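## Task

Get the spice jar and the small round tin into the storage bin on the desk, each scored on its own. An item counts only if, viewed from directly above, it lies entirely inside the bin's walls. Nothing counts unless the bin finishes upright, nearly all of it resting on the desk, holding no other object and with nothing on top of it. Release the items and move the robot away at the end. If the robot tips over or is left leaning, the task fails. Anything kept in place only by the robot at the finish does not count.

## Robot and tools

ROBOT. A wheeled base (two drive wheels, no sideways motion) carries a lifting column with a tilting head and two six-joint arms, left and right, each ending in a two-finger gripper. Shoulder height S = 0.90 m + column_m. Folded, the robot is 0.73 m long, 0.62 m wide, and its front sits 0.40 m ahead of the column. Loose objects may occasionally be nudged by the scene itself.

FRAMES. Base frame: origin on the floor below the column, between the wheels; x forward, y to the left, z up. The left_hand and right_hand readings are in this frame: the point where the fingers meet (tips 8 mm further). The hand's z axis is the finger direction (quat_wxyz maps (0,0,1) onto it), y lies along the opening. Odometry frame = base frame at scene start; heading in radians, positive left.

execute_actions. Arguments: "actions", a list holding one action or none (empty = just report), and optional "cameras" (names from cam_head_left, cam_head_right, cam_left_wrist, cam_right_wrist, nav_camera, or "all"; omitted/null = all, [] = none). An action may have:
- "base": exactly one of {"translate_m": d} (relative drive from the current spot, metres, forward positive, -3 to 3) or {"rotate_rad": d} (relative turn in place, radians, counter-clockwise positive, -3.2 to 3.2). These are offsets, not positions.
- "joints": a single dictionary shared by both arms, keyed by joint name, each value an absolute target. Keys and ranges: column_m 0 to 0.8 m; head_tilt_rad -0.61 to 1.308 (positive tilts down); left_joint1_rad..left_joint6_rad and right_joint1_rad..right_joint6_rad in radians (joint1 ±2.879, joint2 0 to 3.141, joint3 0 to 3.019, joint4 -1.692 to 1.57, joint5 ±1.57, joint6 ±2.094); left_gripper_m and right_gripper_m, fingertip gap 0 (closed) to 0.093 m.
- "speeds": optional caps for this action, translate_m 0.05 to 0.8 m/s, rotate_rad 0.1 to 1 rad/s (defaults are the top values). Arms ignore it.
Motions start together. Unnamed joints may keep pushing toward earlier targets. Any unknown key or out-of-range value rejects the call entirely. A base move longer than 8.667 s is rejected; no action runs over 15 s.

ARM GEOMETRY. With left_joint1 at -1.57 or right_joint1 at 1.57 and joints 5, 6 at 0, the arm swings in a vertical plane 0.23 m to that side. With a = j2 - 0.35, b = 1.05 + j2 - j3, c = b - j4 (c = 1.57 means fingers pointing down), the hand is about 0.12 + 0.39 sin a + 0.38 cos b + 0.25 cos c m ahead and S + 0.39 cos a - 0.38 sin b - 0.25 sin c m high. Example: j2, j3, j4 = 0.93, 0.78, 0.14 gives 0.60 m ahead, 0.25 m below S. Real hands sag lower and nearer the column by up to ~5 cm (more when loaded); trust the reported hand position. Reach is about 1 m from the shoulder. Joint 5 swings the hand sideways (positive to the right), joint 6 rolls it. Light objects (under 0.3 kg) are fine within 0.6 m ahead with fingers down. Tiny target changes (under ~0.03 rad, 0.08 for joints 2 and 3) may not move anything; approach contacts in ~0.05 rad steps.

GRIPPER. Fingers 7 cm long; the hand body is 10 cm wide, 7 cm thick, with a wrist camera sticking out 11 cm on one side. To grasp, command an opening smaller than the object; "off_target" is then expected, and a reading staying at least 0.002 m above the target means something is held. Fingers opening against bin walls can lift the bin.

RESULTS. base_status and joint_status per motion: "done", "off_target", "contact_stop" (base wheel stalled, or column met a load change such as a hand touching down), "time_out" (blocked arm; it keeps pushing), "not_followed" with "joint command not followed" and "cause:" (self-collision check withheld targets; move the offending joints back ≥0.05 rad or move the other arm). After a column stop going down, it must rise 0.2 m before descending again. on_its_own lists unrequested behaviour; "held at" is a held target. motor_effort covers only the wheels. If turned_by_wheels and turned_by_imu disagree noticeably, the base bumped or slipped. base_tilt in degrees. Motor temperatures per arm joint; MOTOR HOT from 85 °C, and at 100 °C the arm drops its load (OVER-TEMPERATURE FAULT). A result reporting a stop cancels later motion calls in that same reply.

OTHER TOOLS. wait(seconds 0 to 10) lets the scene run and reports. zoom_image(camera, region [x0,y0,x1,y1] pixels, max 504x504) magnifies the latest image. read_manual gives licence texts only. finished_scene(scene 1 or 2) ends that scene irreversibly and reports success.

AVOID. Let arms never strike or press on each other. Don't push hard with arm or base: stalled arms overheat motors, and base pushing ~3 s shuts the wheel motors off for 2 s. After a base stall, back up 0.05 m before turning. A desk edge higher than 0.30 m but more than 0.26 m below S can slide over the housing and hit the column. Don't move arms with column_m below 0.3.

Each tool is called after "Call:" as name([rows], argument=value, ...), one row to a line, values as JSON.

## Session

Call:
execute_actions([
  {"joints":{"head_tilt_rad":0.45}},
])

Scene clock: 0.80 s.
Joint torques (N m, as the arm reports them, + toward a larger angle): left_arm=[-0.63 -6.48 -0.89 -1.26  0.04  0.04] | right_arm=[ 0.76 -7.91 -1.09 -1.03 -0.1   0.16]
Motor temperatures (°C, as the motors report them): left_arm=[24 25 26 24 26 25] | right_arm=[23 26 24 23 24 24]
base_odometry: x=+0.000 y=+0.000 heading=+0.000 (m, m, rad; odometry frame)
turned_by_wheels: +0.000 (rad since the last result)
turned_by_imu: +0.000 (rad since the last result)
base_tilt: forward=-0.2 right=-0.1 (deg)
base_status: not commanded
joint_positions: column_m=+0.556 head_tilt_rad=+0.469 left_joint1_rad=-1.553 left_joint2_rad=+0.885 left_joint3_rad=+0.398 left_joint4_rad=-0.919 left_joint5_rad=-0.052 left_joint6_rad=+0.043 left_gripper_m=+0.095 right_joint1_rad=+1.567 right_joint2_rad=+0.879 right_joint3_rad=+0.416 right_joint4_rad=-0.959 right_joint5_rad=-0.041 right_joint6_rad=-0.014 right_gripper_m=+0.095
joint_status: all done
wheel_motors_off: 0
motor_effort: left_wheel=+2(3) right_wheel=+2(4) (%)
left_hand: x=+0.1453 y=+0.2372 z=+1.2509 quat_wxyz=(+0.428, -0.023, -0.903, -0.019) (m; base frame)
right_hand: x=+0.1502 y=-0.2191 z=+1.2554 quat_wxyz=(+0.434, -0.004, -0.901, -0.021) (m; base frame)
pictures: cam_head_left, cam_head_right, cam_left_wrist, cam_right_wrist, nav_camera
Images, in order (width x height): cam_head_left 504x504, cam_head_right 504x504, cam_left_wrist 504x504, cam_right_wrist 504x504, nav_camera 504x504.

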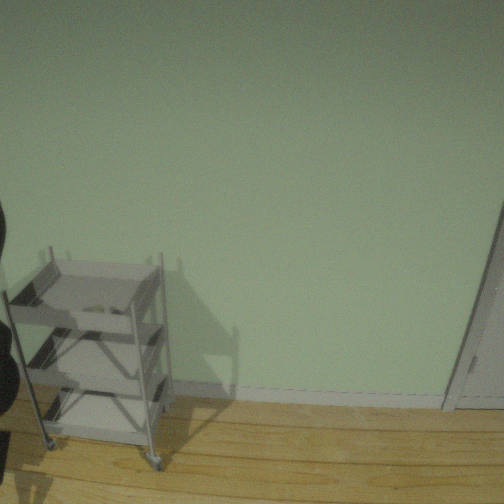

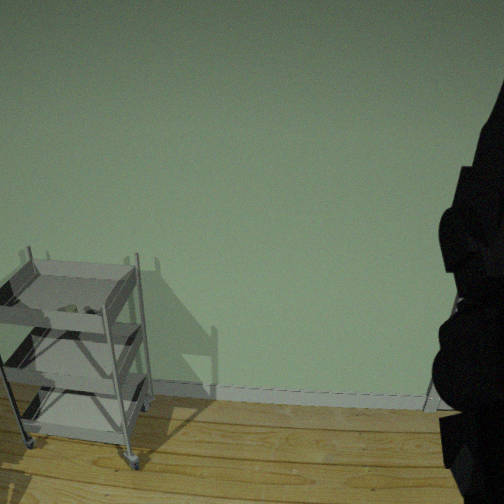

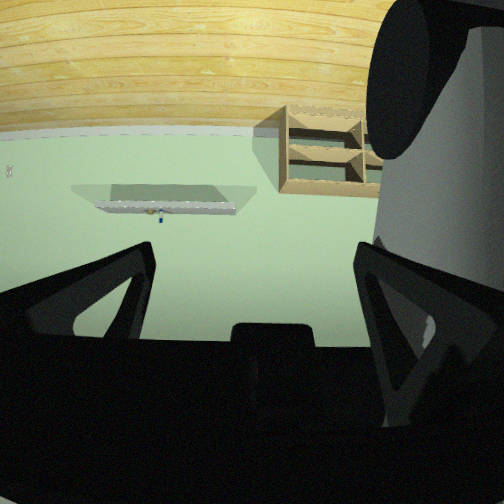

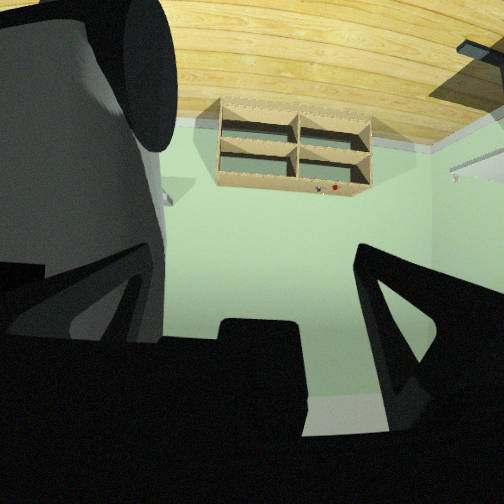

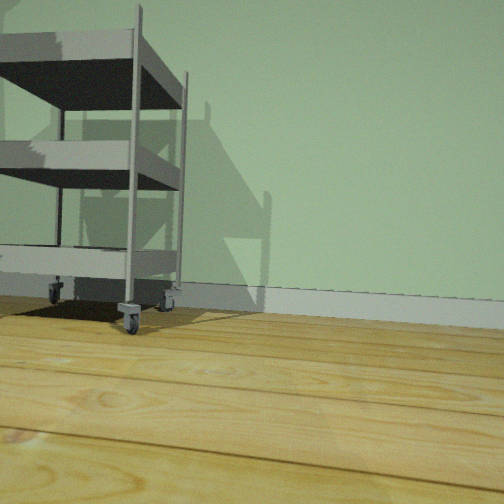

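Call:
execute_actions([
  {"base":{"rotate_rad":0.18},"joints":{"left_joint1_rad":-1.57,"left_joint5_rad":0,"left_joint6_rad":0,"left_joint2_rad":1.0,"left_joint3_rad":1.25,"left_joint4_rad":-0.77,"head_tilt_rad":0.75}},
], cameras=[])

Call:
execute_actions([
  {"base":{"translate_m":0.6},"joints":{"column_m":0.42}},
], cameras=["cam_head_left","cam_head_right","cam_left_wrist"])

Scene clock: 3.90 s.
Joint torques (N m, as the arm reports them, + toward a larger angle): left_arm=[ -1.48 -17.27   6.21   0.3    0.15  -0.05] | right_arm=[ 1.18 -7.89 -1.2  -1.04 -0.08  0.14]
Motor temperatures (°C, as the motors report them): left_arm=[24 25 26 24 26 25] | right_arm=[23 26 24 23 24 24]
base_odometry: x=+0.000 y=+0.000 heading=+0.179 (m, m, rad; odometry frame)
turned_by_wheels: +0.179 (rad since the last result)
turned_by_imu: +0.179 (rad since the last result)
base_tilt: forward=-0.2 right=-0.2 (deg)
base_status: done
joint_positions: column_m=+0.556 head_tilt_rad=+0.752 left_joint1_rad=-1.559 left_joint2_rad=+0.999 left_joint3_rad=+1.237 left_joint4_rad=-0.777 left_joint5_rad=-0.002 left_joint6_rad=+0.011 left_gripper_m=+0.095 right_joint1_rad=+1.567 right_joint2_rad=+0.879 right_joint3_rad=+0.416 right_joint4_rad=-0.959 right_joint5_rad=-0.041 right_joint6_rad=-0.014 right_gripper_m=+0.095
joint_status: all done
wheel_motors_off: 0
motor_effort: left_wheel=-2(30) right_wheel=+3(28) (%)
left_hand: x=+0.6173 y=+0.2302 z=+1.2414 quat_wxyz=(+0.008, -0.003, -1.000, -0.006) (m; base frame)
right_hand: x=+0.1502 y=-0.2191 z=+1.2554 quat_wxyz=(+0.434, -0.004, -0.901, -0.021) (m; base frame)
pictures: none
No camera images: the call's "cameras" was empty. Leave "cameras" out to get every camera's image.

Scene clock: 6.80 s.
Joint torques (N m, as the arm reports them, + toward a larger angle): left_arm=[ -1.36 -17.7    6.     0.35   0.16  -0.05] | right_arm=[ 1.06 -8.17 -1.04 -1.06 -0.1   0.15]
Motor temperatures (°C, as the motors report them): left_arm=[24 26 27 24 26 25] | right_arm=[23 26 24 23 24 24]
base_odometry: x=+0.591 y=+0.107 heading=+0.179 (m, m, rad; odometry frame)
turned_by_wheels: +0.000 (rad since the last result)
turned_by_imu: -0.001 (rad since the last result)
base_tilt: forward=-0.2 right=-0.1 (deg)
base_status: done
joint_positions: column_m=+0.420 head_tilt_rad=+0.753 left_joint1_rad=-1.559 left_joint2_rad=+1.000 left_joint3_rad=+1.238 left_joint4_rad=-0.776 left_joint5_rad=-0.002 left_joint6_rad=+0.011 left_gripper_m=+0.095 right_joint1_rad=+1.567 right_joint2_rad=+0.879 right_joint3_rad=+0.417 right_joint4_rad=-0.959 right_joint5_rad=-0.041 right_joint6_rad=-0.014 right_gripper_m=+0.095
joint_status: all done
wheel_motors_off: 0
motor_effort: left_wheel=+0(33) right_wheel=+0(36) (%)
left_hand: x=+0.6180 y=+0.2302 z=+1.1056 quat_wxyz=(+0.007, -0.003, -1.000, -0.006) (m; base frame)
right_hand: x=+0.1510 y=-0.2191 z=+1.1193 quat_wxyz=(+0.433, -0.004, -0.901, -0.021) (m; base frame)
pictures: cam_head_left, cam_head_right, cam_left_wrist
Images, in order (width x height): cam_head_left 504x504, cam_head_right 504x504, cam_left_wrist 504x504.

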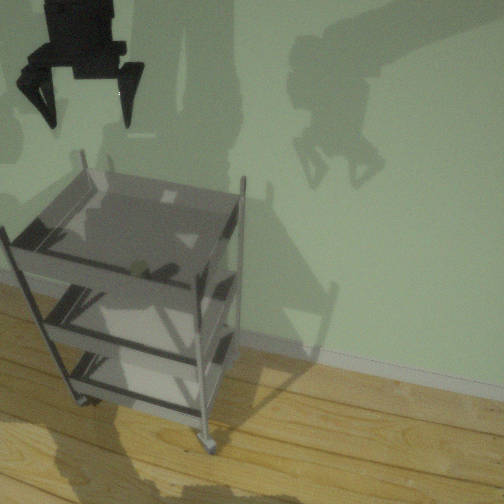

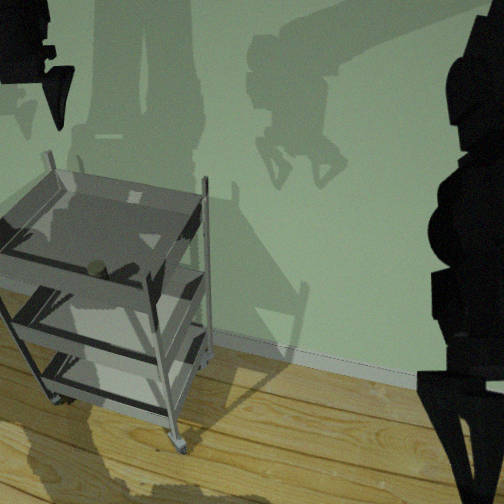

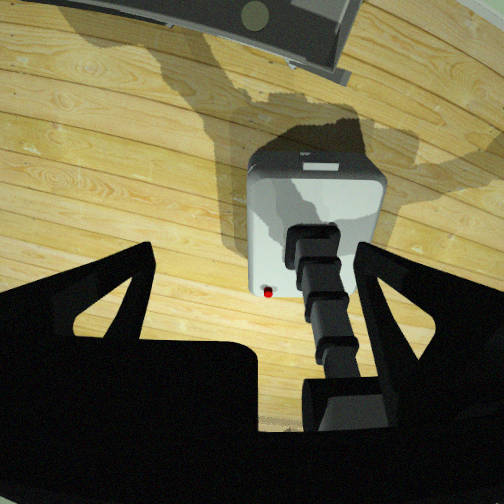

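Call:
execute_actions([
  {"base":{"translate_m":0.12},"joints":{"column_m":0.2,"left_joint6_rad":0.2}},
], cameras=["cam_head_left","cam_left_wrist"])

Scene clock: 11.10 s.
Joint torques (N m, as the arm reports them, + toward a larger angle): left_arm=[ -1.33 -16.83   5.98   0.32   0.16   0.16] | right_arm=[ 0.89 -7.81 -1.07 -1.04 -0.09  0.16]
Motor temperatures (°C, as the motors report them): left_arm=[24 26 27 24 26 25] | right_arm=[23 26 24 23 24 24]
base_odometry: x=+0.709 y=+0.128 heading=+0.179 (m, m, rad; odometry frame)
turned_by_wheels: +0.000 (rad since the last result)
turned_by_imu: +0.001 (rad since the last result)
base_tilt: forward=-0.2 right=-0.1 (deg)
base_status: done
joint_positions: column_m=+0.200 head_tilt_rad=+0.753 left_joint1_rad=-1.559 left_joint2_rad=+0.999 left_joint3_rad=+1.238 left_joint4_rad=-0.776 left_joint5_rad=-0.002 left_joint6_rad=+0.188 left_gripper_m=+0.095 right_joint1_rad=+1.567 right_joint2_rad=+0.879 right_joint3_rad=+0.417 right_joint4_rad=-0.959 right_joint5_rad=-0.041 right_joint6_rad=-0.014 right_gripper_m=+0.095
joint_status: all done
wheel_motors_off: 0
motor_effort: left_wheel=-1(29) right_wheel=-1(29) (%)
left_hand: x=+0.6183 y=+0.2302 z=+0.8859 quat_wxyz=(+0.007, -0.091, -0.996, -0.006) (m; base frame)
right_hand: x=+0.1510 y=-0.2191 z=+0.8993 quat_wxyz=(+0.433, -0.004, -0.901, -0.021) (m; base frame)
pictures: cam_head_left, cam_left_wrist
Images, in order (width x height): cam_head_left 504x504, cam_left_wrist 504x504.

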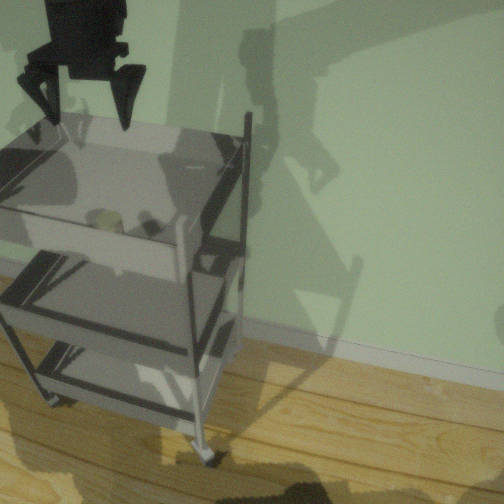

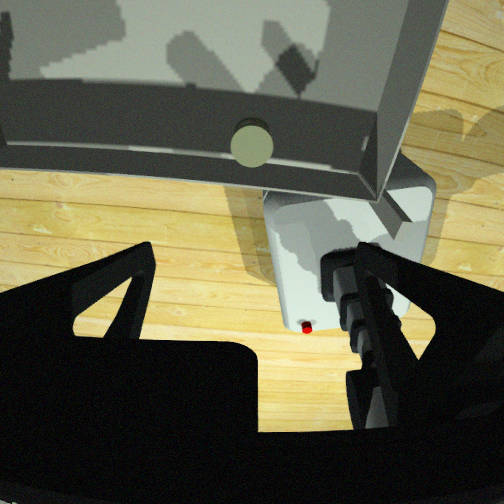

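Call:
execute_actions([
  {"joints":{"column_m":0.07}},
], cameras=["cam_head_left","cam_left_wrist"])

Scene clock: 13.83 s.
Joint torques (N m, as the arm reports them, + toward a larger angle): left_arm=[ -1.38 -17.26   6.16   0.32   0.17   0.16] | right_arm=[ 0.91 -7.42 -1.01 -1.04 -0.08  0.16]
Motor temperatures (°C, as the motors report them): left_arm=[24 26 27 24 26 25] | right_arm=[23 26 24 23 24 24]
base_odometry: x=+0.709 y=+0.128 heading=+0.179 (m, m, rad; odometry frame)
turned_by_wheels: +0.000 (rad since the last result)
turned_by_imu: +0.001 (rad since the last result)
base_tilt: forward=-0.1 right=-0.1 (deg)
base_status: not commanded
joint_positions: column_m=+0.070 head_tilt_rad=+0.753 left_joint1_rad=-1.559 left_joint2_rad=+0.999 left_joint3_rad=+1.238 left_joint4_rad=-0.776 left_joint5_rad=-0.002 left_joint6_rad=+0.188 left_gripper_m=+0.095 right_joint1_rad=+1.567 right_joint2_rad=+0.879 right_joint3_rad=+0.417 right_joint4_rad=-0.959 right_joint5_rad=-0.041 right_joint6_rad=-0.014 right_gripper_m=+0.095
joint_status: all done
wheel_motors_off: 0
motor_effort: left_wheel=-1(1) right_wheel=+0(2) (%)
left_hand: x=+0.6183 y=+0.2302 z=+0.7559 quat_wxyz=(+0.007, -0.091, -0.996, -0.006) (m; base frame)
right_hand: x=+0.1510 y=-0.2191 z=+0.7693 quat_wxyz=(+0.433, -0.004, -0.901, -0.021) (m; base frame)
pictures: cam_head_left, cam_left_wrist
Images, in order (width x height): cam_head_left 504x504, cam_left_wrist 504x504.

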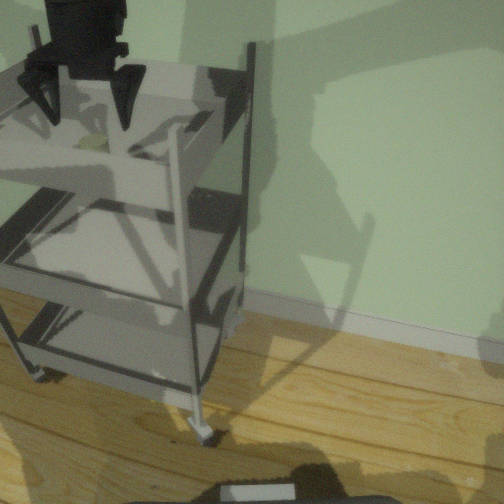

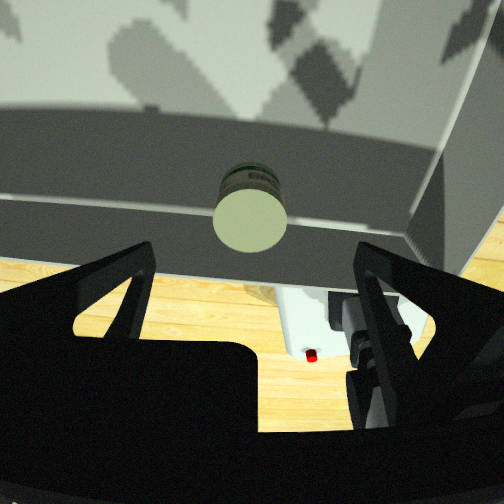

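Same view as before; go.

Call:
execute_actions([
  {"joints":{"column_m":0.015}},
], cameras=["cam_left_wrist"])

Call:
execute_actions([
  {"joints":{"left_gripper_m":0.0}},
], cameras=[])

Call:
execute_actions([
  {"joints":{"column_m":0.13}},
], cameras=[])

Call:
execute_actions([
  {"base":{"translate_m":-0.7},"joints":{"column_m":0.4,"head_tilt_rad":0.35}},
], cameras=[])

Call:
execute_actions([
  {"base":{"rotate_rad":1.5},"joints":{"column_m":0.6}},
], cameras=["cam_head_right"])

Call:
execute_actions([
  {"base":{"rotate_rad":1.1}},
], cameras=["cam_head_left","cam_head_right"])

Scene clock: 17.27 s.
Joint torques (N m, as the arm reports them, + toward a larger angle): left_arm=[ -1.57 -17.34   5.96   0.4    0.17   0.16] | right_arm=[ 0.96 -8.04 -1.15 -1.09 -0.09  0.15]
Motor temperatures (°C, as the motors report them): left_arm=[24 26 27 24 26 25] | right_arm=[23 26 24 23 24 24]
base_odometry: x=+0.709 y=+0.128 heading=+0.179 (m, m, rad; odometry frame)
turned_by_wheels: +0.000 (rad since the last result)
turned_by_imu: +0.001 (rad since the last result)
base_tilt: forward=-0.1 right=-0.1 (deg)
base_status: not commanded
joint_positions: column_m=+0.015 head_tilt_rad=+0.753 left_joint1_rad=-1.559 left_joint2_rad=+0.999 left_joint3_rad=+1.238 left_joint4_rad=-0.776 left_joint5_rad=-0.002 left_joint6_rad=+0.188 left_gripper_m=+0.095 right_joint1_rad=+1.567 right_joint2_rad=+0.879 right_joint3_rad=+0.417 right_joint4_rad=-0.959 right_joint5_rad=-0.041 right_joint6_rad=-0.014 right_gripper_m=+0.095
joint_status: all done
wheel_motors_off: 0
motor_effort: left_wheel=-1(1) right_wheel=-1(1) (%)
left_hand: x=+0.6183 y=+0.2302 z=+0.7009 quat_wxyz=(+0.007, -0.091, -0.996, -0.006) (m; base frame)
right_hand: x=+0.1510 y=-0.2191 z=+0.7143 quat_wxyz=(+0.433, -0.004, -0.901, -0.021) (m; base frame)
pictures: cam_left_wrist
Images, in order (width x height): cam_left_wrist 504x504.

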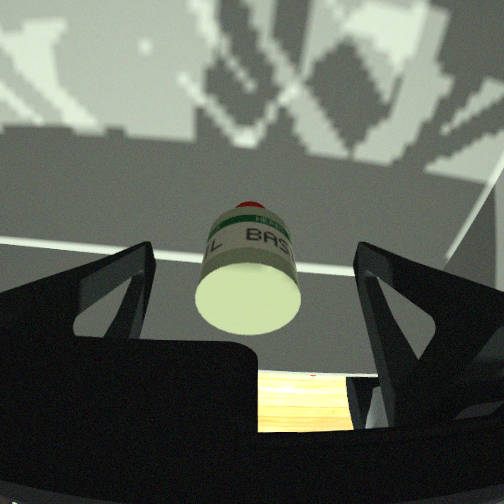

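Scene clock: 18.00 s.
Joint torques (N m, as the arm reports them, + toward a larger angle): left_arm=[ -1.27 -17.51   6.09   0.32   0.15   0.15] | right_arm=[ 0.66 -7.85 -1.09 -1.02 -0.1   0.17]
Motor temperatures (°C, as the motors report them): left_arm=[24 26 27 24 26 25] | right_arm=[23 26 24 23 24 24]
base_odometry: x=+0.709 y=+0.128 heading=+0.179 (m, m, rad; odometry frame)
turned_by_wheels: +0.000 (rad since the last result)
turned_by_imu: +0.000 (rad since the last result)
base_tilt: forward=-0.2 right=-0.1 (deg)
base_status: not commanded
joint_positions: column_m=+0.015 head_tilt_rad=+0.753 left_joint1_rad=-1.559 left_joint2_rad=+0.999 left_joint3_rad=+1.238 left_joint4_rad=-0.776 left_joint5_rad=-0.002 left_joint6_rad=+0.188 left_gripper_m=+0.036 right_joint1_rad=+1.567 right_joint2_rad=+0.879 right_joint3_rad=+0.417 right_joint4_rad=-0.959 right_joint5_rad=-0.041 right_joint6_rad=-0.014 right_gripper_m=+0.095
joint_status: left_gripper_m off_target (ended at +0.036, target +0.000)
wheel_motors_off: 0
motor_effort: left_wheel=-1(2) right_wheel=+0(0) (%)
left_hand: x=+0.6183 y=+0.2301 z=+0.7009 quat_wxyz=(+0.007, -0.091, -0.996, -0.005) (m; base frame)
right_hand: x=+0.1510 y=-0.2191 z=+0.7143 quat_wxyz=(+0.433, -0.004, -0.901, -0.021) (m; base frame)
pictures: none
No camera images: the call's "cameras" was empty. Leave "cameras" out to get every camera's image.

Scene clock: 20.07 s.
Joint torques (N m, as the arm reports them, + toward a larger angle): left_arm=[ -1.45 -17.04   5.94   0.3    0.14   0.16] | right_arm=[ 0.7  -7.97 -1.08 -1.05 -0.08  0.17]
Motor temperatures (°C, as the motors report them): left_arm=[24 26 28 24 26 25] | right_arm=[23 26 24 23 24 24]
base_odometry: x=+0.709 y=+0.128 heading=+0.179 (m, m, rad; odometry frame)
turned_by_wheels: +0.000 (rad since the last result)
turned_by_imu: +0.001 (rad since the last result)
base_tilt: forward=-0.2 right=-0.1 (deg)
base_status: not commanded
joint_positions: column_m=+0.130 head_tilt_rad=+0.753 left_joint1_rad=-1.559 left_joint2_rad=+0.999 left_joint3_rad=+1.238 left_joint4_rad=-0.776 left_joint5_rad=-0.002 left_joint6_rad=+0.188 left_gripper_m=+0.036 right_joint1_rad=+1.567 right_joint2_rad=+0.879 right_joint3_rad=+0.417 right_joint4_rad=-0.959 right_joint5_rad=-0.041 right_joint6_rad=-0.014 right_gripper_m=+0.095
joint_status: all done
wheel_motors_off: 0
motor_effort: left_wheel=-3(3) right_wheel=-2(1) (%)
left_hand: x=+0.6183 y=+0.2301 z=+0.8158 quat_wxyz=(+0.007, -0.091, -0.996, -0.005) (m; base frame)
right_hand: x=+0.1510 y=-0.2191 z=+0.8292 quat_wxyz=(+0.433, -0.004, -0.901, -0.021) (m; base frame)
pictures: none
No camera images: the call's "cameras" was empty. Leave "cameras" out to get every camera's image.

Scene clock: 24.13 s.
Joint torques (N m, as the arm reports them, + toward a larger angle): left_arm=[ -1.43 -17.09   5.94   0.31   0.14   0.16] | right_arm=[ 0.9  -7.76 -1.02 -1.03 -0.08  0.15]
Motor temperatures (°C, as the motors report them): left_arm=[24 26 28 24 26 25] | right_arm=[23 26 24 23 24 24]
base_odometry: x=+0.020 y=+0.004 heading=+0.177 (m, m, rad; odometry frame)
turned_by_wheels: -0.001 (rad since the last result)
turned_by_imu: +0.002 (rad since the last result)
base_tilt: forward=-0.2 right=-0.1 (deg)
base_status: done
joint_positions: column_m=+0.400 head_tilt_rad=+0.369 left_joint1_rad=-1.559 left_joint2_rad=+1.000 left_joint3_rad=+1.238 left_joint4_rad=-0.776 left_joint5_rad=-0.002 left_joint6_rad=+0.188 left_gripper_m=+0.036 right_joint1_rad=+1.567 right_joint2_rad=+0.879 right_joint3_rad=+0.415 right_joint4_rad=-0.959 right_joint5_rad=-0.041 right_joint6_rad=-0.014 right_gripper_m=+0.095
joint_status: all done
wheel_motors_off: 0
motor_effort: left_wheel=-2(30) right_wheel=+3(34) (%)
left_hand: x=+0.6178 y=+0.2301 z=+1.0854 quat_wxyz=(+0.008, -0.091, -0.996, -0.005) (m; base frame)
right_hand: x=+0.1496 y=-0.2191 z=+1.0997 quat_wxyz=(+0.435, -0.004, -0.900, -0.021) (m; base frame)
pictures: none
No camera images: the call's "cameras" was empty. Leave "cameras" out to get every camera's image.

Scene clock: 27.30 s.
Joint torques (N m, as the arm reports them, + toward a larger angle): left_arm=[ -1.47 -17.8    6.11   0.33   0.15   0.16] | right_arm=[ 0.77 -7.64 -0.82 -1.02 -0.08  0.14]
Motor temperatures (°C, as the motors report them): left_arm=[24 26 28 24 26 25] | right_arm=[23 26 24 23 24 24]
base_odometry: x=+0.020 y=+0.004 heading=+1.677 (m, m, rad; odometry frame)
turned_by_wheels: +1.499 (rad since the last result)
turned_by_imu: +1.505 (rad since the last result)
base_tilt: forward=-0.2 right=-0.2 (deg)
base_status: done
joint_positions: column_m=+0.600 head_tilt_rad=+0.369 left_joint1_rad=-1.561 left_joint2_rad=+1.000 left_joint3_rad=+1.238 left_joint4_rad=-0.776 left_joint5_rad=-0.002 left_joint6_rad=+0.188 left_gripper_m=+0.036 right_joint1_rad=+1.567 right_joint2_rad=+0.879 right_joint3_rad=+0.415 right_joint4_rad=-0.959 right_joint5_rad=-0.041 right_joint6_rad=-0.014 right_gripper_m=+0.095
joint_status: all done
wheel_motors_off: 0
motor_effort: left_wheel=-5(33) right_wheel=+6(38) (%)
left_hand: x=+0.6178 y=+0.2292 z=+1.2854 quat_wxyz=(+0.008, -0.091, -0.996, -0.004) (m; base frame)
right_hand: x=+0.1496 y=-0.2191 z=+1.2997 quat_wxyz=(+0.435, -0.004, -0.900, -0.021) (m; base frame)
pictures: cam_head_right
Images, in order (width x height): cam_head_right 504x504.

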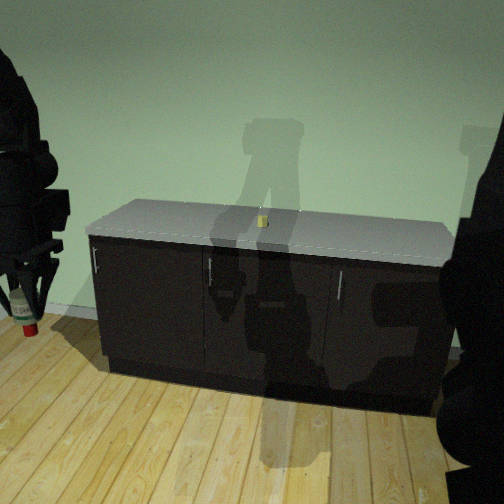

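Scene clock: 29.77 s.
Joint torques (N m, as the arm reports them, + toward a larger angle): left_arm=[ -1.43 -17.02   5.91   0.29   0.14   0.15] | right_arm=[ 0.93 -8.07 -0.92 -1.12 -0.08  0.15]
Motor temperatures (°C, as the motors report them): left_arm=[24 26 28 24 26 25] | right_arm=[23 26 24 23 24 24]
base_odometry: x=+0.020 y=+0.004 heading=+2.776 (m, m, rad; odometry frame)
turned_by_wheels: +1.099 (rad since the last result)
turned_by_imu: +1.106 (rad since the last result)
base_tilt: forward=-0.2 right=-0.1 (deg)
base_status: done
joint_positions: column_m=+0.600 head_tilt_rad=+0.369 left_joint1_rad=-1.562 left_joint2_rad=+1.000 left_joint3_rad=+1.238 left_joint4_rad=-0.776 left_joint5_rad=-0.002 left_joint6_rad=+0.188 left_gripper_m=+0.036 right_joint1_rad=+1.567 right_joint2_rad=+0.879 right_joint3_rad=+0.415 right_joint4_rad=-0.959 right_joint5_rad=-0.041 right_joint6_rad=-0.014 right_gripper_m=+0.095
joint_status: not commanded
wheel_motors_off: 0
motor_effort: left_wheel=-3(22) right_wheel=+3(25) (%)
left_hand: x=+0.6178 y=+0.2289 z=+1.2854 quat_wxyz=(+0.008, -0.092, -0.996, -0.004) (m; base frame)
right_hand: x=+0.1496 y=-0.2191 z=+1.2997 quat_wxyz=(+0.435, -0.004, -0.900, -0.021) (m; base frame)
pictures: cam_head_left, cam_head_right
Images, in order (width x height): cam_head_left 504x504, cam_head_right 504x504.

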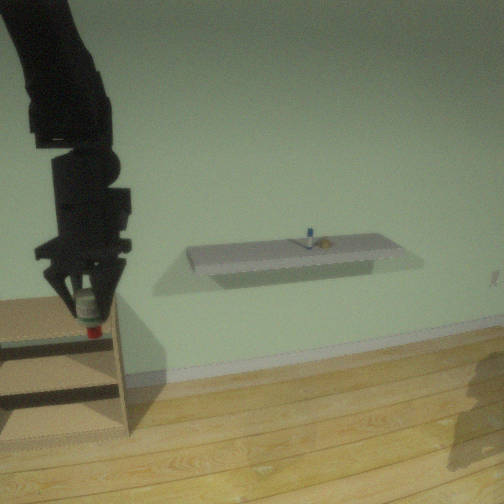

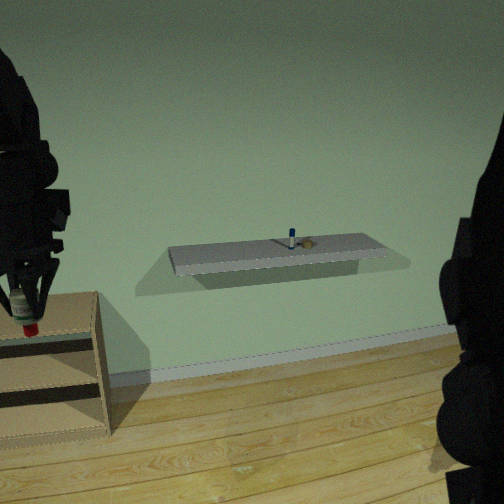

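Call:
zoom_image(camera="cam_head_left", region=[290, 215, 350, 265])

Region (290, 215, 350, 265) of cam_head_left's 504x504 image, scaled by 8.400, with more detail than that image has.

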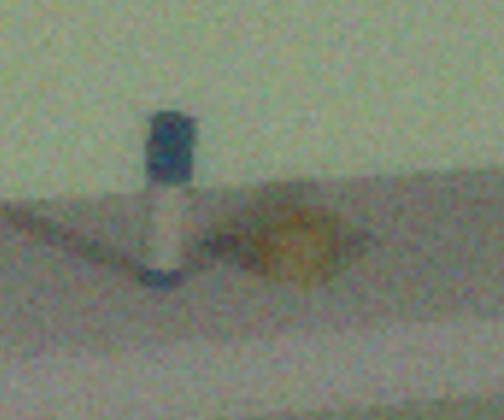

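Call:
execute_actions([
  {"base":{"rotate_rad":-0.46}},
], cameras=[])

Call:
execute_actions([
  {"base":{"translate_m":1.36},"joints":{"column_m":0.4,"head_tilt_rad":0.6,"right_joint5_rad":0,"right_joint2_rad":1.0,"right_joint3_rad":1.25,"right_joint4_rad":-0.77,"left_joint2_rad":0.7,"left_joint3_rad":1.0,"left_joint4_rad":-0.82}},
], cameras=[])

Call:
execute_actions([
  {"base":{"rotate_rad":0.82}},
], cameras=["cam_head_left","cam_head_right"])

Scene clock: 33.87 s.
Joint torques (N m, as the arm reports them, + toward a larger angle): left_arm=[ -1.26 -17.8    6.03   0.32   0.15   0.16] | right_arm=[ 0.81 -7.9  -0.54 -1.03 -0.1   0.15]
Motor temperatures (°C, as the motors report them): left_arm=[24 27 28 24 26 25] | right_arm=[23 26 24 23 24 24]
base_odometry: x=+0.020 y=+0.004 heading=+2.317 (m, m, rad; odometry frame)
turned_by_wheels: -0.459 (rad since the last result)
turned_by_imu: -0.461 (rad since the last result)
base_tilt: forward=-0.1 right=-0.1 (deg)
base_status: done
joint_positions: column_m=+0.600 head_tilt_rad=+0.369 left_joint1_rad=-1.562 left_joint2_rad=+1.000 left_joint3_rad=+1.238 left_joint4_rad=-0.776 left_joint5_rad=-0.002 left_joint6_rad=+0.188 left_gripper_m=+0.036 right_joint1_rad=+1.567 right_joint2_rad=+0.879 right_joint3_rad=+0.415 right_joint4_rad=-0.959 right_joint5_rad=-0.041 right_joint6_rad=-0.014 right_gripper_m=+0.095
joint_status: not commanded
wheel_motors_off: 0
motor_effort: left_wheel=+2(19) right_wheel=-3(20) (%)
left_hand: x=+0.6178 y=+0.2289 z=+1.2854 quat_wxyz=(+0.008, -0.092, -0.996, -0.004) (m; base frame)
right_hand: x=+0.1496 y=-0.2191 z=+1.2997 quat_wxyz=(+0.435, -0.004, -0.900, -0.021) (m; base frame)
pictures: none
No camera images: the call's "cameras" was empty. Leave "cameras" out to get every camera's image.

Scene clock: 37.87 s.
Joint torques (N m, as the arm reports them, + toward a larger angle): left_arm=[ -1.17 -12.67   6.27  -0.05   0.15   0.15] | right_arm=[  0.92 -18.4    8.83   0.7    0.01   0.16]
Motor temperatures (°C, as the motors report them): left_arm=[24 26 28 24 26 25] | right_arm=[23 27 25 23 24 24]
base_odometry: x=-0.903 y=+1.002 heading=+2.318 (m, m, rad; odometry frame)
turned_by_wheels: +0.001 (rad since the last result)
turned_by_imu: -0.002 (rad since the last result)
base_tilt: forward=-0.2 right=-0.1 (deg)
base_status: done
joint_positions: column_m=+0.400 head_tilt_rad=+0.604 left_joint1_rad=-1.562 left_joint2_rad=+0.694 left_joint3_rad=+0.985 left_joint4_rad=-0.814 left_joint5_rad=-0.002 left_joint6_rad=+0.188 left_gripper_m=+0.036 right_joint1_rad=+1.567 right_joint2_rad=+1.005 right_joint3_rad=+1.224 right_joint4_rad=-0.772 right_joint5_rad=-0.002 right_joint6_rad=-0.014 right_gripper_m=+0.095
joint_status: all done
wheel_motors_off: 0
motor_effort: left_wheel=+0(46) right_wheel=-1(34) (%)
left_hand: x=+0.5333 y=+0.2280 z=+1.1562 quat_wxyz=(+0.000, -0.092, -0.996, -0.005) (m; base frame)
right_hand: x=+0.6106 y=-0.2267 z=+1.0793 quat_wxyz=(+0.015, +0.006, -1.000, +0.000) (m; base frame)
pictures: none
No camera images: the call's "cameras" was empty. Leave "cameras" out to get every camera's image.

Scene clock: 40.17 s.
Joint torques (N m, as the arm reports them, + toward a larger angle): left_arm=[ -1.33 -12.23   6.49  -0.04   0.14   0.15] | right_arm=[  0.91 -18.78   8.65   0.62  -0.03   0.15]
Motor temperatures (°C, as the motors report them): left_arm=[24 26 28 24 26 25] | right_arm=[23 27 25 23 24 24]
base_odometry: x=-0.903 y=+1.002 heading=+3.137 (m, m, rad; odometry frame)
turned_by_wheels: +0.819 (rad since the last result)
turned_by_imu: +0.823 (rad since the last result)
base_tilt: forward=-0.2 right=-0.1 (deg)
base_status: done
joint_positions: column_m=+0.400 head_tilt_rad=+0.604 left_joint1_rad=-1.562 left_joint2_rad=+0.694 left_joint3_rad=+0.985 left_joint4_rad=-0.814 left_joint5_rad=-0.002 left_joint6_rad=+0.188 left_gripper_m=+0.036 right_joint1_rad=+1.567 right_joint2_rad=+1.005 right_joint3_rad=+1.224 right_joint4_rad=-0.772 right_joint5_rad=-0.001 right_joint6_rad=-0.014 right_gripper_m=+0.095
joint_status: not commanded
wheel_motors_off: 0
motor_effort: left_wheel=-5(34) right_wheel=+3(32) (%)
left_hand: x=+0.5333 y=+0.2280 z=+1.1562 quat_wxyz=(+0.000, -0.092, -0.996, -0.005) (m; base frame)
right_hand: x=+0.6106 y=-0.2269 z=+1.0793 quat_wxyz=(+0.015, +0.006, -1.000, +0.001) (m; base frame)
pictures: cam_head_left, cam_head_right
Images, in order (width x height): cam_head_left 504x504, cam_head_right 504x504.

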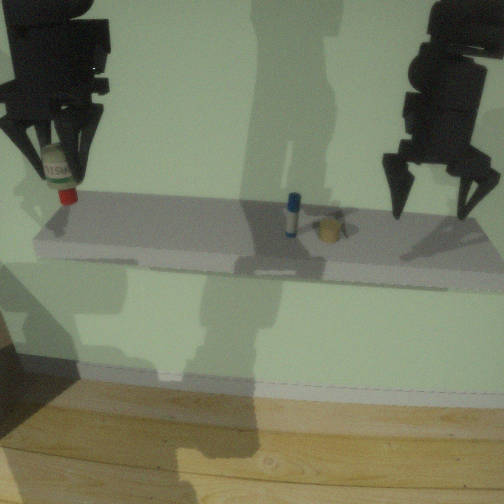

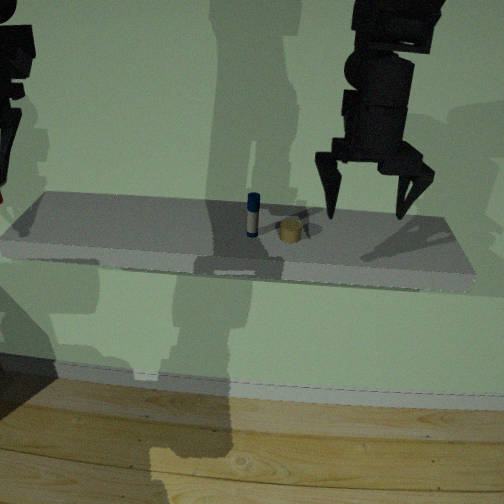

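Call:
execute_actions([
  {"base":{"rotate_rad":0.04},"joints":{"right_joint6_rad":1.57,"right_gripper_m":0.08}},
], cameras=[])

Call:
execute_actions([
  {"base":{"translate_m":0.33},"joints":{"column_m":0.33,"head_tilt_rad":0.75}},
], cameras=["cam_right_wrist","cam_head_right"])

Scene clock: 43.20 s.
Joint torques (N m, as the arm reports them, + toward a larger angle): left_arm=[ -1.22 -12.68   6.54  -0.06   0.15   0.15] | right_arm=[  0.74 -18.45   8.6    0.55   0.05   0.25]
Motor temperatures (°C, as the motors report them): left_arm=[24 26 28 24 26 25] | right_arm=[23 27 25 23 24 24]
base_odometry: x=-0.903 y=+1.002 heading=-3.107 (m, m, rad; odometry frame)
turned_by_wheels: +0.039 (rad since the last result)
turned_by_imu: +0.040 (rad since the last result)
base_tilt: forward=-0.2 right=-0.2 (deg)
base_status: done
joint_positions: column_m=+0.400 head_tilt_rad=+0.604 left_joint1_rad=-1.562 left_joint2_rad=+0.694 left_joint3_rad=+0.985 left_joint4_rad=-0.814 left_joint5_rad=-0.002 left_joint6_rad=+0.188 left_gripper_m=+0.036 right_joint1_rad=+1.567 right_joint2_rad=+1.005 right_joint3_rad=+1.224 right_joint4_rad=-0.772 right_joint5_rad=-0.001 right_joint6_rad=+1.561 right_gripper_m=+0.080
joint_status: all done
wheel_motors_off: 0
motor_effort: left_wheel=-3(26) right_wheel=+3(26) (%)
left_hand: x=+0.5333 y=+0.2280 z=+1.1562 quat_wxyz=(+0.000, -0.092, -0.996, -0.005) (m; base frame)
right_hand: x=+0.6106 y=-0.2269 z=+1.0793 quat_wxyz=(+0.010, -0.704, -0.710, +0.011) (m; base frame)
pictures: none
No camera images: the call's "cameras" was empty. Leave "cameras" out to get every camera's image.

Scene clock: 45.40 s.
Joint torques (N m, as the arm reports them, + toward a larger angle): left_arm=[ -1.15 -12.51   6.59  -0.02   0.14   0.14] | right_arm=[  1.07 -18.5    8.63   0.61   0.04   0.26]
Motor temperatures (°C, as the motors report them): left_arm=[24 26 28 24 26 25] | right_arm=[23 27 25 23 24 24]
base_odometry: x=-1.233 y=+0.991 heading=-3.106 (m, m, rad; odometry frame)
turned_by_wheels: +0.001 (rad since the last result)
turned_by_imu: +0.000 (rad since the last result)
base_tilt: forward=-0.1 right=-0.2 (deg)
base_status: done
joint_positions: column_m=+0.330 head_tilt_rad=+0.753 left_joint1_rad=-1.562 left_joint2_rad=+0.695 left_joint3_rad=+0.985 left_joint4_rad=-0.814 left_joint5_rad=-0.002 left_joint6_rad=+0.188 left_gripper_m=+0.036 right_joint1_rad=+1.567 right_joint2_rad=+1.005 right_joint3_rad=+1.226 right_joint4_rad=-0.772 right_joint5_rad=-0.001 right_joint6_rad=+1.561 right_gripper_m=+0.080
joint_status: all done
wheel_motors_off: 0
motor_effort: left_wheel=+1(36) right_wheel=+1(46) (%)
left_hand: x=+0.5331 y=+0.2280 z=+1.0858 quat_wxyz=(+0.000, -0.092, -0.996, -0.005) (m; base frame)
right_hand: x=+0.6112 y=-0.2269 z=+1.0096 quat_wxyz=(+0.009, -0.704, -0.710, +0.011) (m; base frame)
pictures: cam_head_right, cam_right_wrist
Images, in order (width x height): cam_head_right 504x504, cam_right_wrist 504x504.

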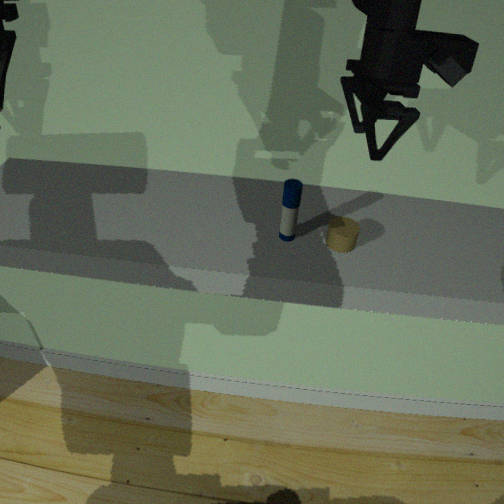

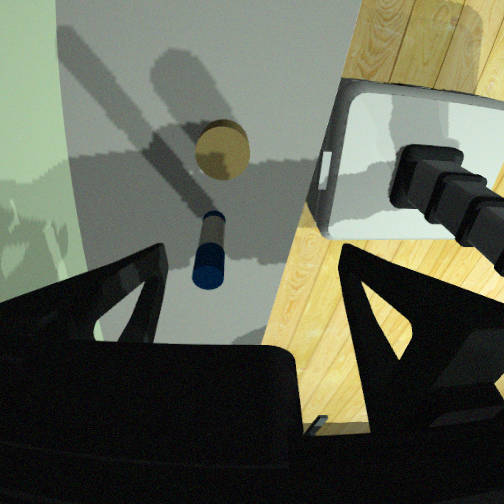

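Call:
execute_actions([
  {"base":{"translate_m":0.027},"joints":{"column_m":0.21}},
], cameras=["cam_right_wrist","cam_head_right"])

Scene clock: 47.93 s.
Joint torques (N m, as the arm reports them, + toward a larger angle): left_arm=[ -1.36 -13.37   6.51  -0.05   0.14   0.15] | right_arm=[  0.84 -17.8    8.34   0.67   0.05   0.26]
Motor temperatures (°C, as the motors report them): left_arm=[24 26 28 24 26 25] | right_arm=[23 27 26 23 24 24]
base_odometry: x=-1.260 y=+0.990 heading=-3.106 (m, m, rad; odometry frame)
turned_by_wheels: +0.000 (rad since the last result)
turned_by_imu: +0.001 (rad since the last result)
base_tilt: forward=-0.1 right=-0.1 (deg)
base_status: done
joint_positions: column_m=+0.210 head_tilt_rad=+0.753 left_joint1_rad=-1.562 left_joint2_rad=+0.697 left_joint3_rad=+0.986 left_joint4_rad=-0.814 left_joint5_rad=-0.002 left_joint6_rad=+0.188 left_gripper_m=+0.036 right_joint1_rad=+1.567 right_joint2_rad=+1.005 right_joint3_rad=+1.227 right_joint4_rad=-0.772 right_joint5_rad=-0.001 right_joint6_rad=+1.561 right_gripper_m=+0.080
joint_status: all done
wheel_motors_off: 0
motor_effort: left_wheel=+0(26) right_wheel=-2(33) (%)
left_hand: x=+0.5334 y=+0.2280 z=+0.9653 quat_wxyz=(+0.001, -0.092, -0.996, -0.005) (m; base frame)
right_hand: x=+0.6122 y=-0.2269 z=+0.8901 quat_wxyz=(+0.009, -0.704, -0.710, +0.010) (m; base frame)
pictures: cam_head_right, cam_right_wrist
Images, in order (width x height): cam_head_right 504x504, cam_right_wrist 504x504.

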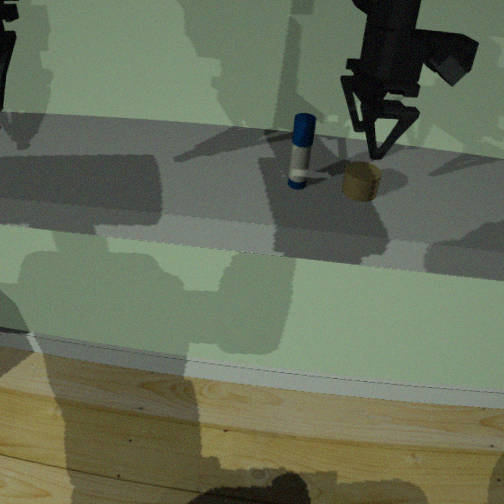

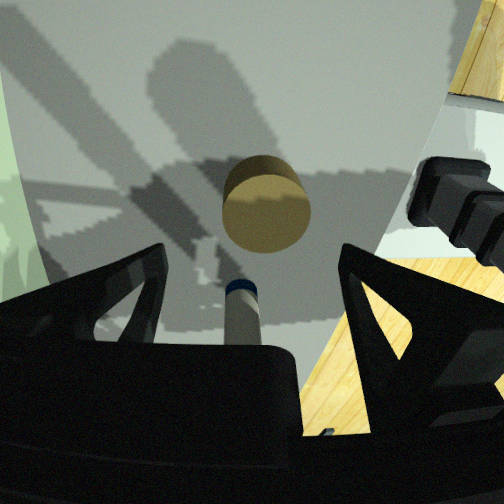

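Call:
execute_actions([
  {"base":{"translate_m":-0.007},"joints":{"column_m":0.155}},
], cameras=["cam_right_wrist","cam_head_right"])

Scene clock: 49.73 s.
Joint torques (N m, as the arm reports them, + toward a larger angle): left_arm=[ -1.31 -13.1    6.31  -0.07   0.14   0.16] | right_arm=[  0.81 -17.34   8.32   0.63   0.06   0.25]
Motor temperatures (°C, as the motors report them): left_arm=[24 26 28 24 26 25] | right_arm=[23 27 26 23 24 24]
base_odometry: x=-1.253 y=+0.990 heading=-3.106 (m, m, rad; odometry frame)
turned_by_wheels: +0.000 (rad since the last result)
turned_by_imu: +0.001 (rad since the last result)
base_tilt: forward=-0.2 right=-0.1 (deg)
base_status: done
joint_positions: column_m=+0.155 head_tilt_rad=+0.753 left_joint1_rad=-1.562 left_joint2_rad=+0.696 left_joint3_rad=+0.986 left_joint4_rad=-0.814 left_joint5_rad=-0.002 left_joint6_rad=+0.188 left_gripper_m=+0.036 right_joint1_rad=+1.567 right_joint2_rad=+1.005 right_joint3_rad=+1.229 right_joint4_rad=-0.772 right_joint5_rad=-0.001 right_joint6_rad=+1.561 right_gripper_m=+0.080
joint_status: all done
wheel_motors_off: 0
motor_effort: left_wheel=-1(28) right_wheel=+2(31) (%)
left_hand: x=+0.5335 y=+0.2280 z=+0.9105 quat_wxyz=(+0.000, -0.092, -0.996, -0.005) (m; base frame)
right_hand: x=+0.6128 y=-0.2269 z=+0.8353 quat_wxyz=(+0.008, -0.704, -0.710, +0.010) (m; base frame)
pictures: cam_head_right, cam_right_wrist
Images, in order (width x height): cam_head_right 504x504, cam_right_wrist 504x504.

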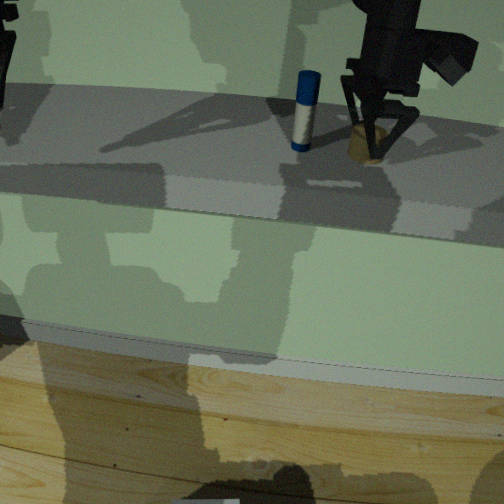

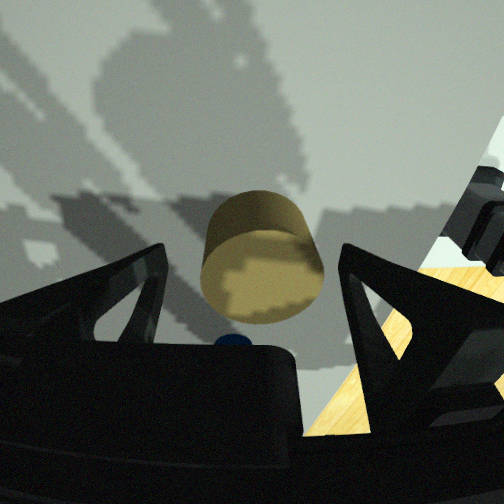

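Call:
execute_actions([
  {"joints":{"column_m":0.145}},
], cameras=[])

Call:
execute_actions([
  {"joints":{"right_gripper_m":0.0}},
], cameras=[])

Call:
execute_actions([
  {"joints":{"column_m":0.19}},
], cameras=[])

Call:
execute_actions([
  {"base":{"translate_m":-0.6},"joints":{"column_m":0.32,"head_tilt_rad":0.4}},
], cameras=[])

Call:
execute_actions([
  {"base":{"rotate_rad":1.6},"joints":{"right_joint6_rad":0,"left_joint2_rad":0.8,"left_joint3_rad":1.25,"left_joint4_rad":-0.97,"left_joint6_rad":0}},
], cameras=[])

Call:
execute_actions([
  {"base":{"translate_m":1.0}},
], cameras=["cam_head_left","cam_head_right"])

Scene clock: 52.20 s.
Joint torques (N m, as the arm reports them, + toward a larger angle): left_arm=[ -1.3  -12.92   6.35  -0.04   0.15   0.15] | right_arm=[  0.86 -18.16   8.22   0.54   0.05   0.26]
Motor temperatures (°C, as the motors report them): left_arm=[24 26 28 24 26 25] | right_arm=[23 27 26 23 24 24]
base_odometry: x=-1.253 y=+0.990 heading=-3.106 (m, m, rad; odometry frame)
turned_by_wheels: +0.000 (rad since the last result)
turned_by_imu: +0.001 (rad since the last result)
base_tilt: forward=-0.1 right=-0.1 (deg)
base_status: not commanded
joint_positions: column_m=+0.145 head_tilt_rad=+0.753 left_joint1_rad=-1.562 left_joint2_rad=+0.697 left_joint3_rad=+0.986 left_joint4_rad=-0.814 left_joint5_rad=-0.002 left_joint6_rad=+0.188 left_gripper_m=+0.036 right_joint1_rad=+1.567 right_joint2_rad=+1.005 right_joint3_rad=+1.229 right_joint4_rad=-0.772 right_joint5_rad=-0.001 right_joint6_rad=+1.561 right_gripper_m=+0.080
joint_status: all done
wheel_motors_off: 0
motor_effort: left_wheel=+0(0) right_wheel=+0(1) (%)
left_hand: x=+0.5334 y=+0.2280 z=+0.9003 quat_wxyz=(+0.001, -0.092, -0.996, -0.005) (m; base frame)
right_hand: x=+0.6128 y=-0.2269 z=+0.8253 quat_wxyz=(+0.008, -0.704, -0.710, +0.010) (m; base frame)
pictures: none
No camera images: the call's "cameras" was empty. Leave "cameras" out to get every camera's image.

Scene clock: 52.87 s.
Joint torques (N m, as the arm reports them, + toward a larger angle): left_arm=[ -1.36 -12.95   6.42  -0.03   0.14   0.15] | right_arm=[  0.88 -18.6    8.24   0.66   0.06   0.24]
Motor temperatures (°C, as the motors report them): left_arm=[24 26 28 24 26 25] | right_arm=[23 27 26 23 24 24]
base_odometry: x=-1.253 y=+0.990 heading=-3.106 (m, m, rad; odometry frame)
turned_by_wheels: +0.000 (rad since the last result)
turned_by_imu: +0.000 (rad since the last result)
base_tilt: forward=-0.2 right=-0.2 (deg)
base_status: not commanded
joint_positions: column_m=+0.145 head_tilt_rad=+0.753 left_joint1_rad=-1.562 left_joint2_rad=+0.697 left_joint3_rad=+0.986 left_joint4_rad=-0.814 left_joint5_rad=-0.002 left_joint6_rad=+0.188 left_gripper_m=+0.036 right_joint1_rad=+1.567 right_joint2_rad=+1.005 right_joint3_rad=+1.229 right_joint4_rad=-0.772 right_joint5_rad=-0.001 right_joint6_rad=+1.561 right_gripper_m=+0.048
joint_status: right_gripper_m off_target (ended at +0.048, target +0.000)
wheel_motors_off: 0
motor_effort: left_wheel=-2(1) right_wheel=+0(0) (%)
left_hand: x=+0.5334 y=+0.2280 z=+0.9003 quat_wxyz=(+0.001, -0.092, -0.996, -0.005) (m; base frame)
right_hand: x=+0.6128 y=-0.2269 z=+0.8253 quat_wxyz=(+0.008, -0.704, -0.710, +0.010) (m; base frame)
pictures: none
No camera images: the call's "cameras" was empty. Leave "cameras" out to get every camera's image.

Scene clock: 54.03 s.
Joint torques (N m, as the arm reports them, + toward a larger angle): left_arm=[ -1.18 -12.94   6.56  -0.04   0.15   0.15] | right_arm=[  0.86 -18.62   8.38   0.64   0.05   0.26]
Motor temperatures (°C, as the motors report them): left_arm=[24 26 29 24 26 25] | right_arm=[23 27 26 23 24 24]
base_odometry: x=-1.253 y=+0.990 heading=-3.106 (m, m, rad; odometry frame)
turned_by_wheels: +0.000 (rad since the last result)
turned_by_imu: +0.000 (rad since the last result)
base_tilt: forward=-0.2 right=-0.2 (deg)
base_status: not commanded
joint_positions: column_m=+0.190 head_tilt_rad=+0.753 left_joint1_rad=-1.562 left_joint2_rad=+0.697 left_joint3_rad=+0.986 left_joint4_rad=-0.814 left_joint5_rad=-0.002 left_joint6_rad=+0.188 left_gripper_m=+0.036 right_joint1_rad=+1.567 right_joint2_rad=+1.005 right_joint3_rad=+1.229 right_joint4_rad=-0.772 right_joint5_rad=-0.001 right_joint6_rad=+1.561 right_gripper_m=+0.048
joint_status: all done
wheel_motors_off: 0
motor_effort: left_wheel=+0(2) right_wheel=+1(3) (%)
left_hand: x=+0.5334 y=+0.2280 z=+0.9452 quat_wxyz=(+0.001, -0.092, -0.996, -0.005) (m; base frame)
right_hand: x=+0.6128 y=-0.2269 z=+0.8702 quat_wxyz=(+0.008, -0.704, -0.710, +0.010) (m; base frame)
pictures: none
No camera images: the call's "cameras" was empty. Leave "cameras" out to get every camera's image.

Scene clock: 56.80 s.
Joint torques (N m, as the arm reports them, + toward a larger angle): left_arm=[ -1.23 -13.01   6.58   0.     0.14   0.16] | right_arm=[  0.77 -18.79   8.33   0.67   0.05   0.26]
Motor temperatures (°C, as the motors report them): left_arm=[24 26 29 24 26 25] | right_arm=[23 28 26 23 24 24]
base_odometry: x=-0.654 y=+1.011 heading=-3.106 (m, m, rad; odometry frame)
turned_by_wheels: +0.001 (rad since the last result)
turned_by_imu: +0.003 (rad since the last result)
base_tilt: forward=-0.2 right=-0.1 (deg)
base_status: done
joint_positions: column_m=+0.320 head_tilt_rad=+0.418 left_joint1_rad=-1.562 left_joint2_rad=+0.697 left_joint3_rad=+0.985 left_joint4_rad=-0.814 left_joint5_rad=-0.002 left_joint6_rad=+0.188 left_gripper_m=+0.036 right_joint1_rad=+1.567 right_joint2_rad=+1.005 right_joint3_rad=+1.229 right_joint4_rad=-0.772 right_joint5_rad=-0.001 right_joint6_rad=+1.561 right_gripper_m=+0.048
joint_status: all done
wheel_motors_off: 0
motor_effort: left_wheel=+0(45) right_wheel=+0(28) (%)
left_hand: x=+0.5329 y=+0.2280 z=+1.0747 quat_wxyz=(+0.001, -0.092, -0.996, -0.005) (m; base frame)
right_hand: x=+0.6128 y=-0.2269 z=+1.0002 quat_wxyz=(+0.008, -0.704, -0.710, +0.010) (m; base frame)
pictures: none
No camera images: the call's "cameras" was empty. Leave "cameras" out to get every camera's image.

Scene clock: 59.90 s.
Joint torques (N m, as the arm reports them, + toward a larger angle): left_arm=[ -1.36 -16.75   7.23  -0.34   0.13  -0.06] | right_arm=[  1.09 -18.43   8.39   0.68  -0.04   0.05]
Motor temperatures (°C, as the motors report them): left_arm=[24 26 29 24 26 25] | right_arm=[23 28 26 23 24 24]
base_odometry: x=-0.653 y=+1.011 heading=-1.506 (m, m, rad; odometry frame)
turned_by_wheels: +1.600 (rad since the last result)
turned_by_imu: +1.605 (rad since the last result)
base_tilt: forward=-0.1 right=-0.1 (deg)
base_status: done
joint_positions: column_m=+0.320 head_tilt_rad=+0.418 left_joint1_rad=-1.562 left_joint2_rad=+0.806 left_joint3_rad=+1.235 left_joint4_rad=-0.955 left_joint5_rad=-0.002 left_joint6_rad=+0.013 left_gripper_m=+0.036 right_joint1_rad=+1.567 right_joint2_rad=+1.005 right_joint3_rad=+1.229 right_joint4_rad=-0.772 right_joint5_rad=-0.001 right_joint6_rad=+0.009 right_gripper_m=+0.048
joint_status: all done
wheel_motors_off: 0
motor_effort: left_wheel=-2(35) right_wheel=+4(39) (%)
left_hand: x=+0.6053 y=+0.2281 z=+1.0998 quat_wxyz=(+0.001, -0.004, -1.000, -0.005) (m; base frame)
right_hand: x=+0.6128 y=-0.2270 z=+1.0002 quat_wxyz=(+0.013, -0.006, -1.000, +0.001) (m; base frame)
pictures: none
No camera images: the call's "cameras" was empty. Leave "cameras" out to get every camera's image.

Scene clock: 63.30 s.
Joint torques (N m, as the arm reports them, + toward a larger angle): left_arm=[ -1.07 -16.48   7.14  -0.16   0.13  -0.06] | right_arm=[  0.97 -19.38   8.38   0.65  -0.03   0.08]
Motor temperatures (°C, as the motors report them): left_arm=[24 26 29 24 26 25] | right_arm=[23 28 26 23 24 24]
base_odometry: x=-0.589 y=+0.013 heading=-1.506 (m, m, rad; odometry frame)
turned_by_wheels: +0.000 (rad since the last result)
turned_by_imu: -0.002 (rad since the last result)
base_tilt: forward=-0.2 right=-0.1 (deg)
base_status: done
joint_positions: column_m=+0.320 head_tilt_rad=+0.418 left_joint1_rad=-1.562 left_joint2_rad=+0.806 left_joint3_rad=+1.235 left_joint4_rad=-0.958 left_joint5_rad=-0.002 left_joint6_rad=+0.013 left_gripper_m=+0.036 right_joint1_rad=+1.567 right_joint2_rad=+1.005 right_joint3_rad=+1.229 right_joint4_rad=-0.772 right_joint5_rad=-0.001 right_joint6_rad=+0.009 right_gripper_m=+0.048
joint_status: not commanded
wheel_motors_off: 0
motor_effort: left_wheel=+0(33) right_wheel=+0(43) (%)
left_hand: x=+0.6045 y=+0.2281 z=+1.0998 quat_wxyz=(+0.003, -0.004, -1.000, -0.005) (m; base frame)
right_hand: x=+0.6128 y=-0.2270 z=+1.0002 quat_wxyz=(+0.013, -0.006, -1.000, +0.001) (m; base frame)
pictures: cam_head_left, cam_head_right
Images, in order (width x height): cam_head_left 504x504, cam_head_right 504x504.

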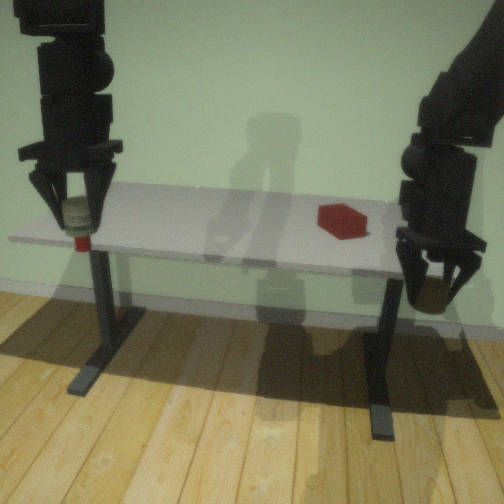

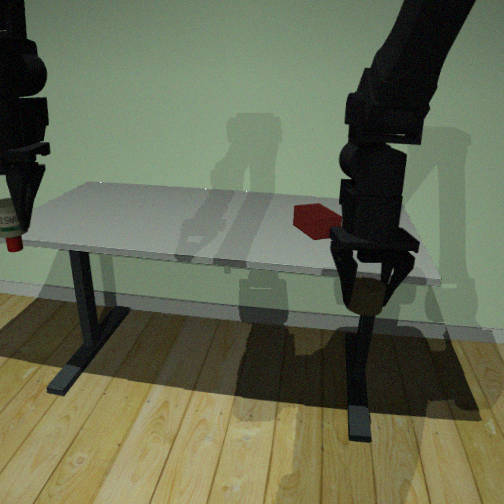

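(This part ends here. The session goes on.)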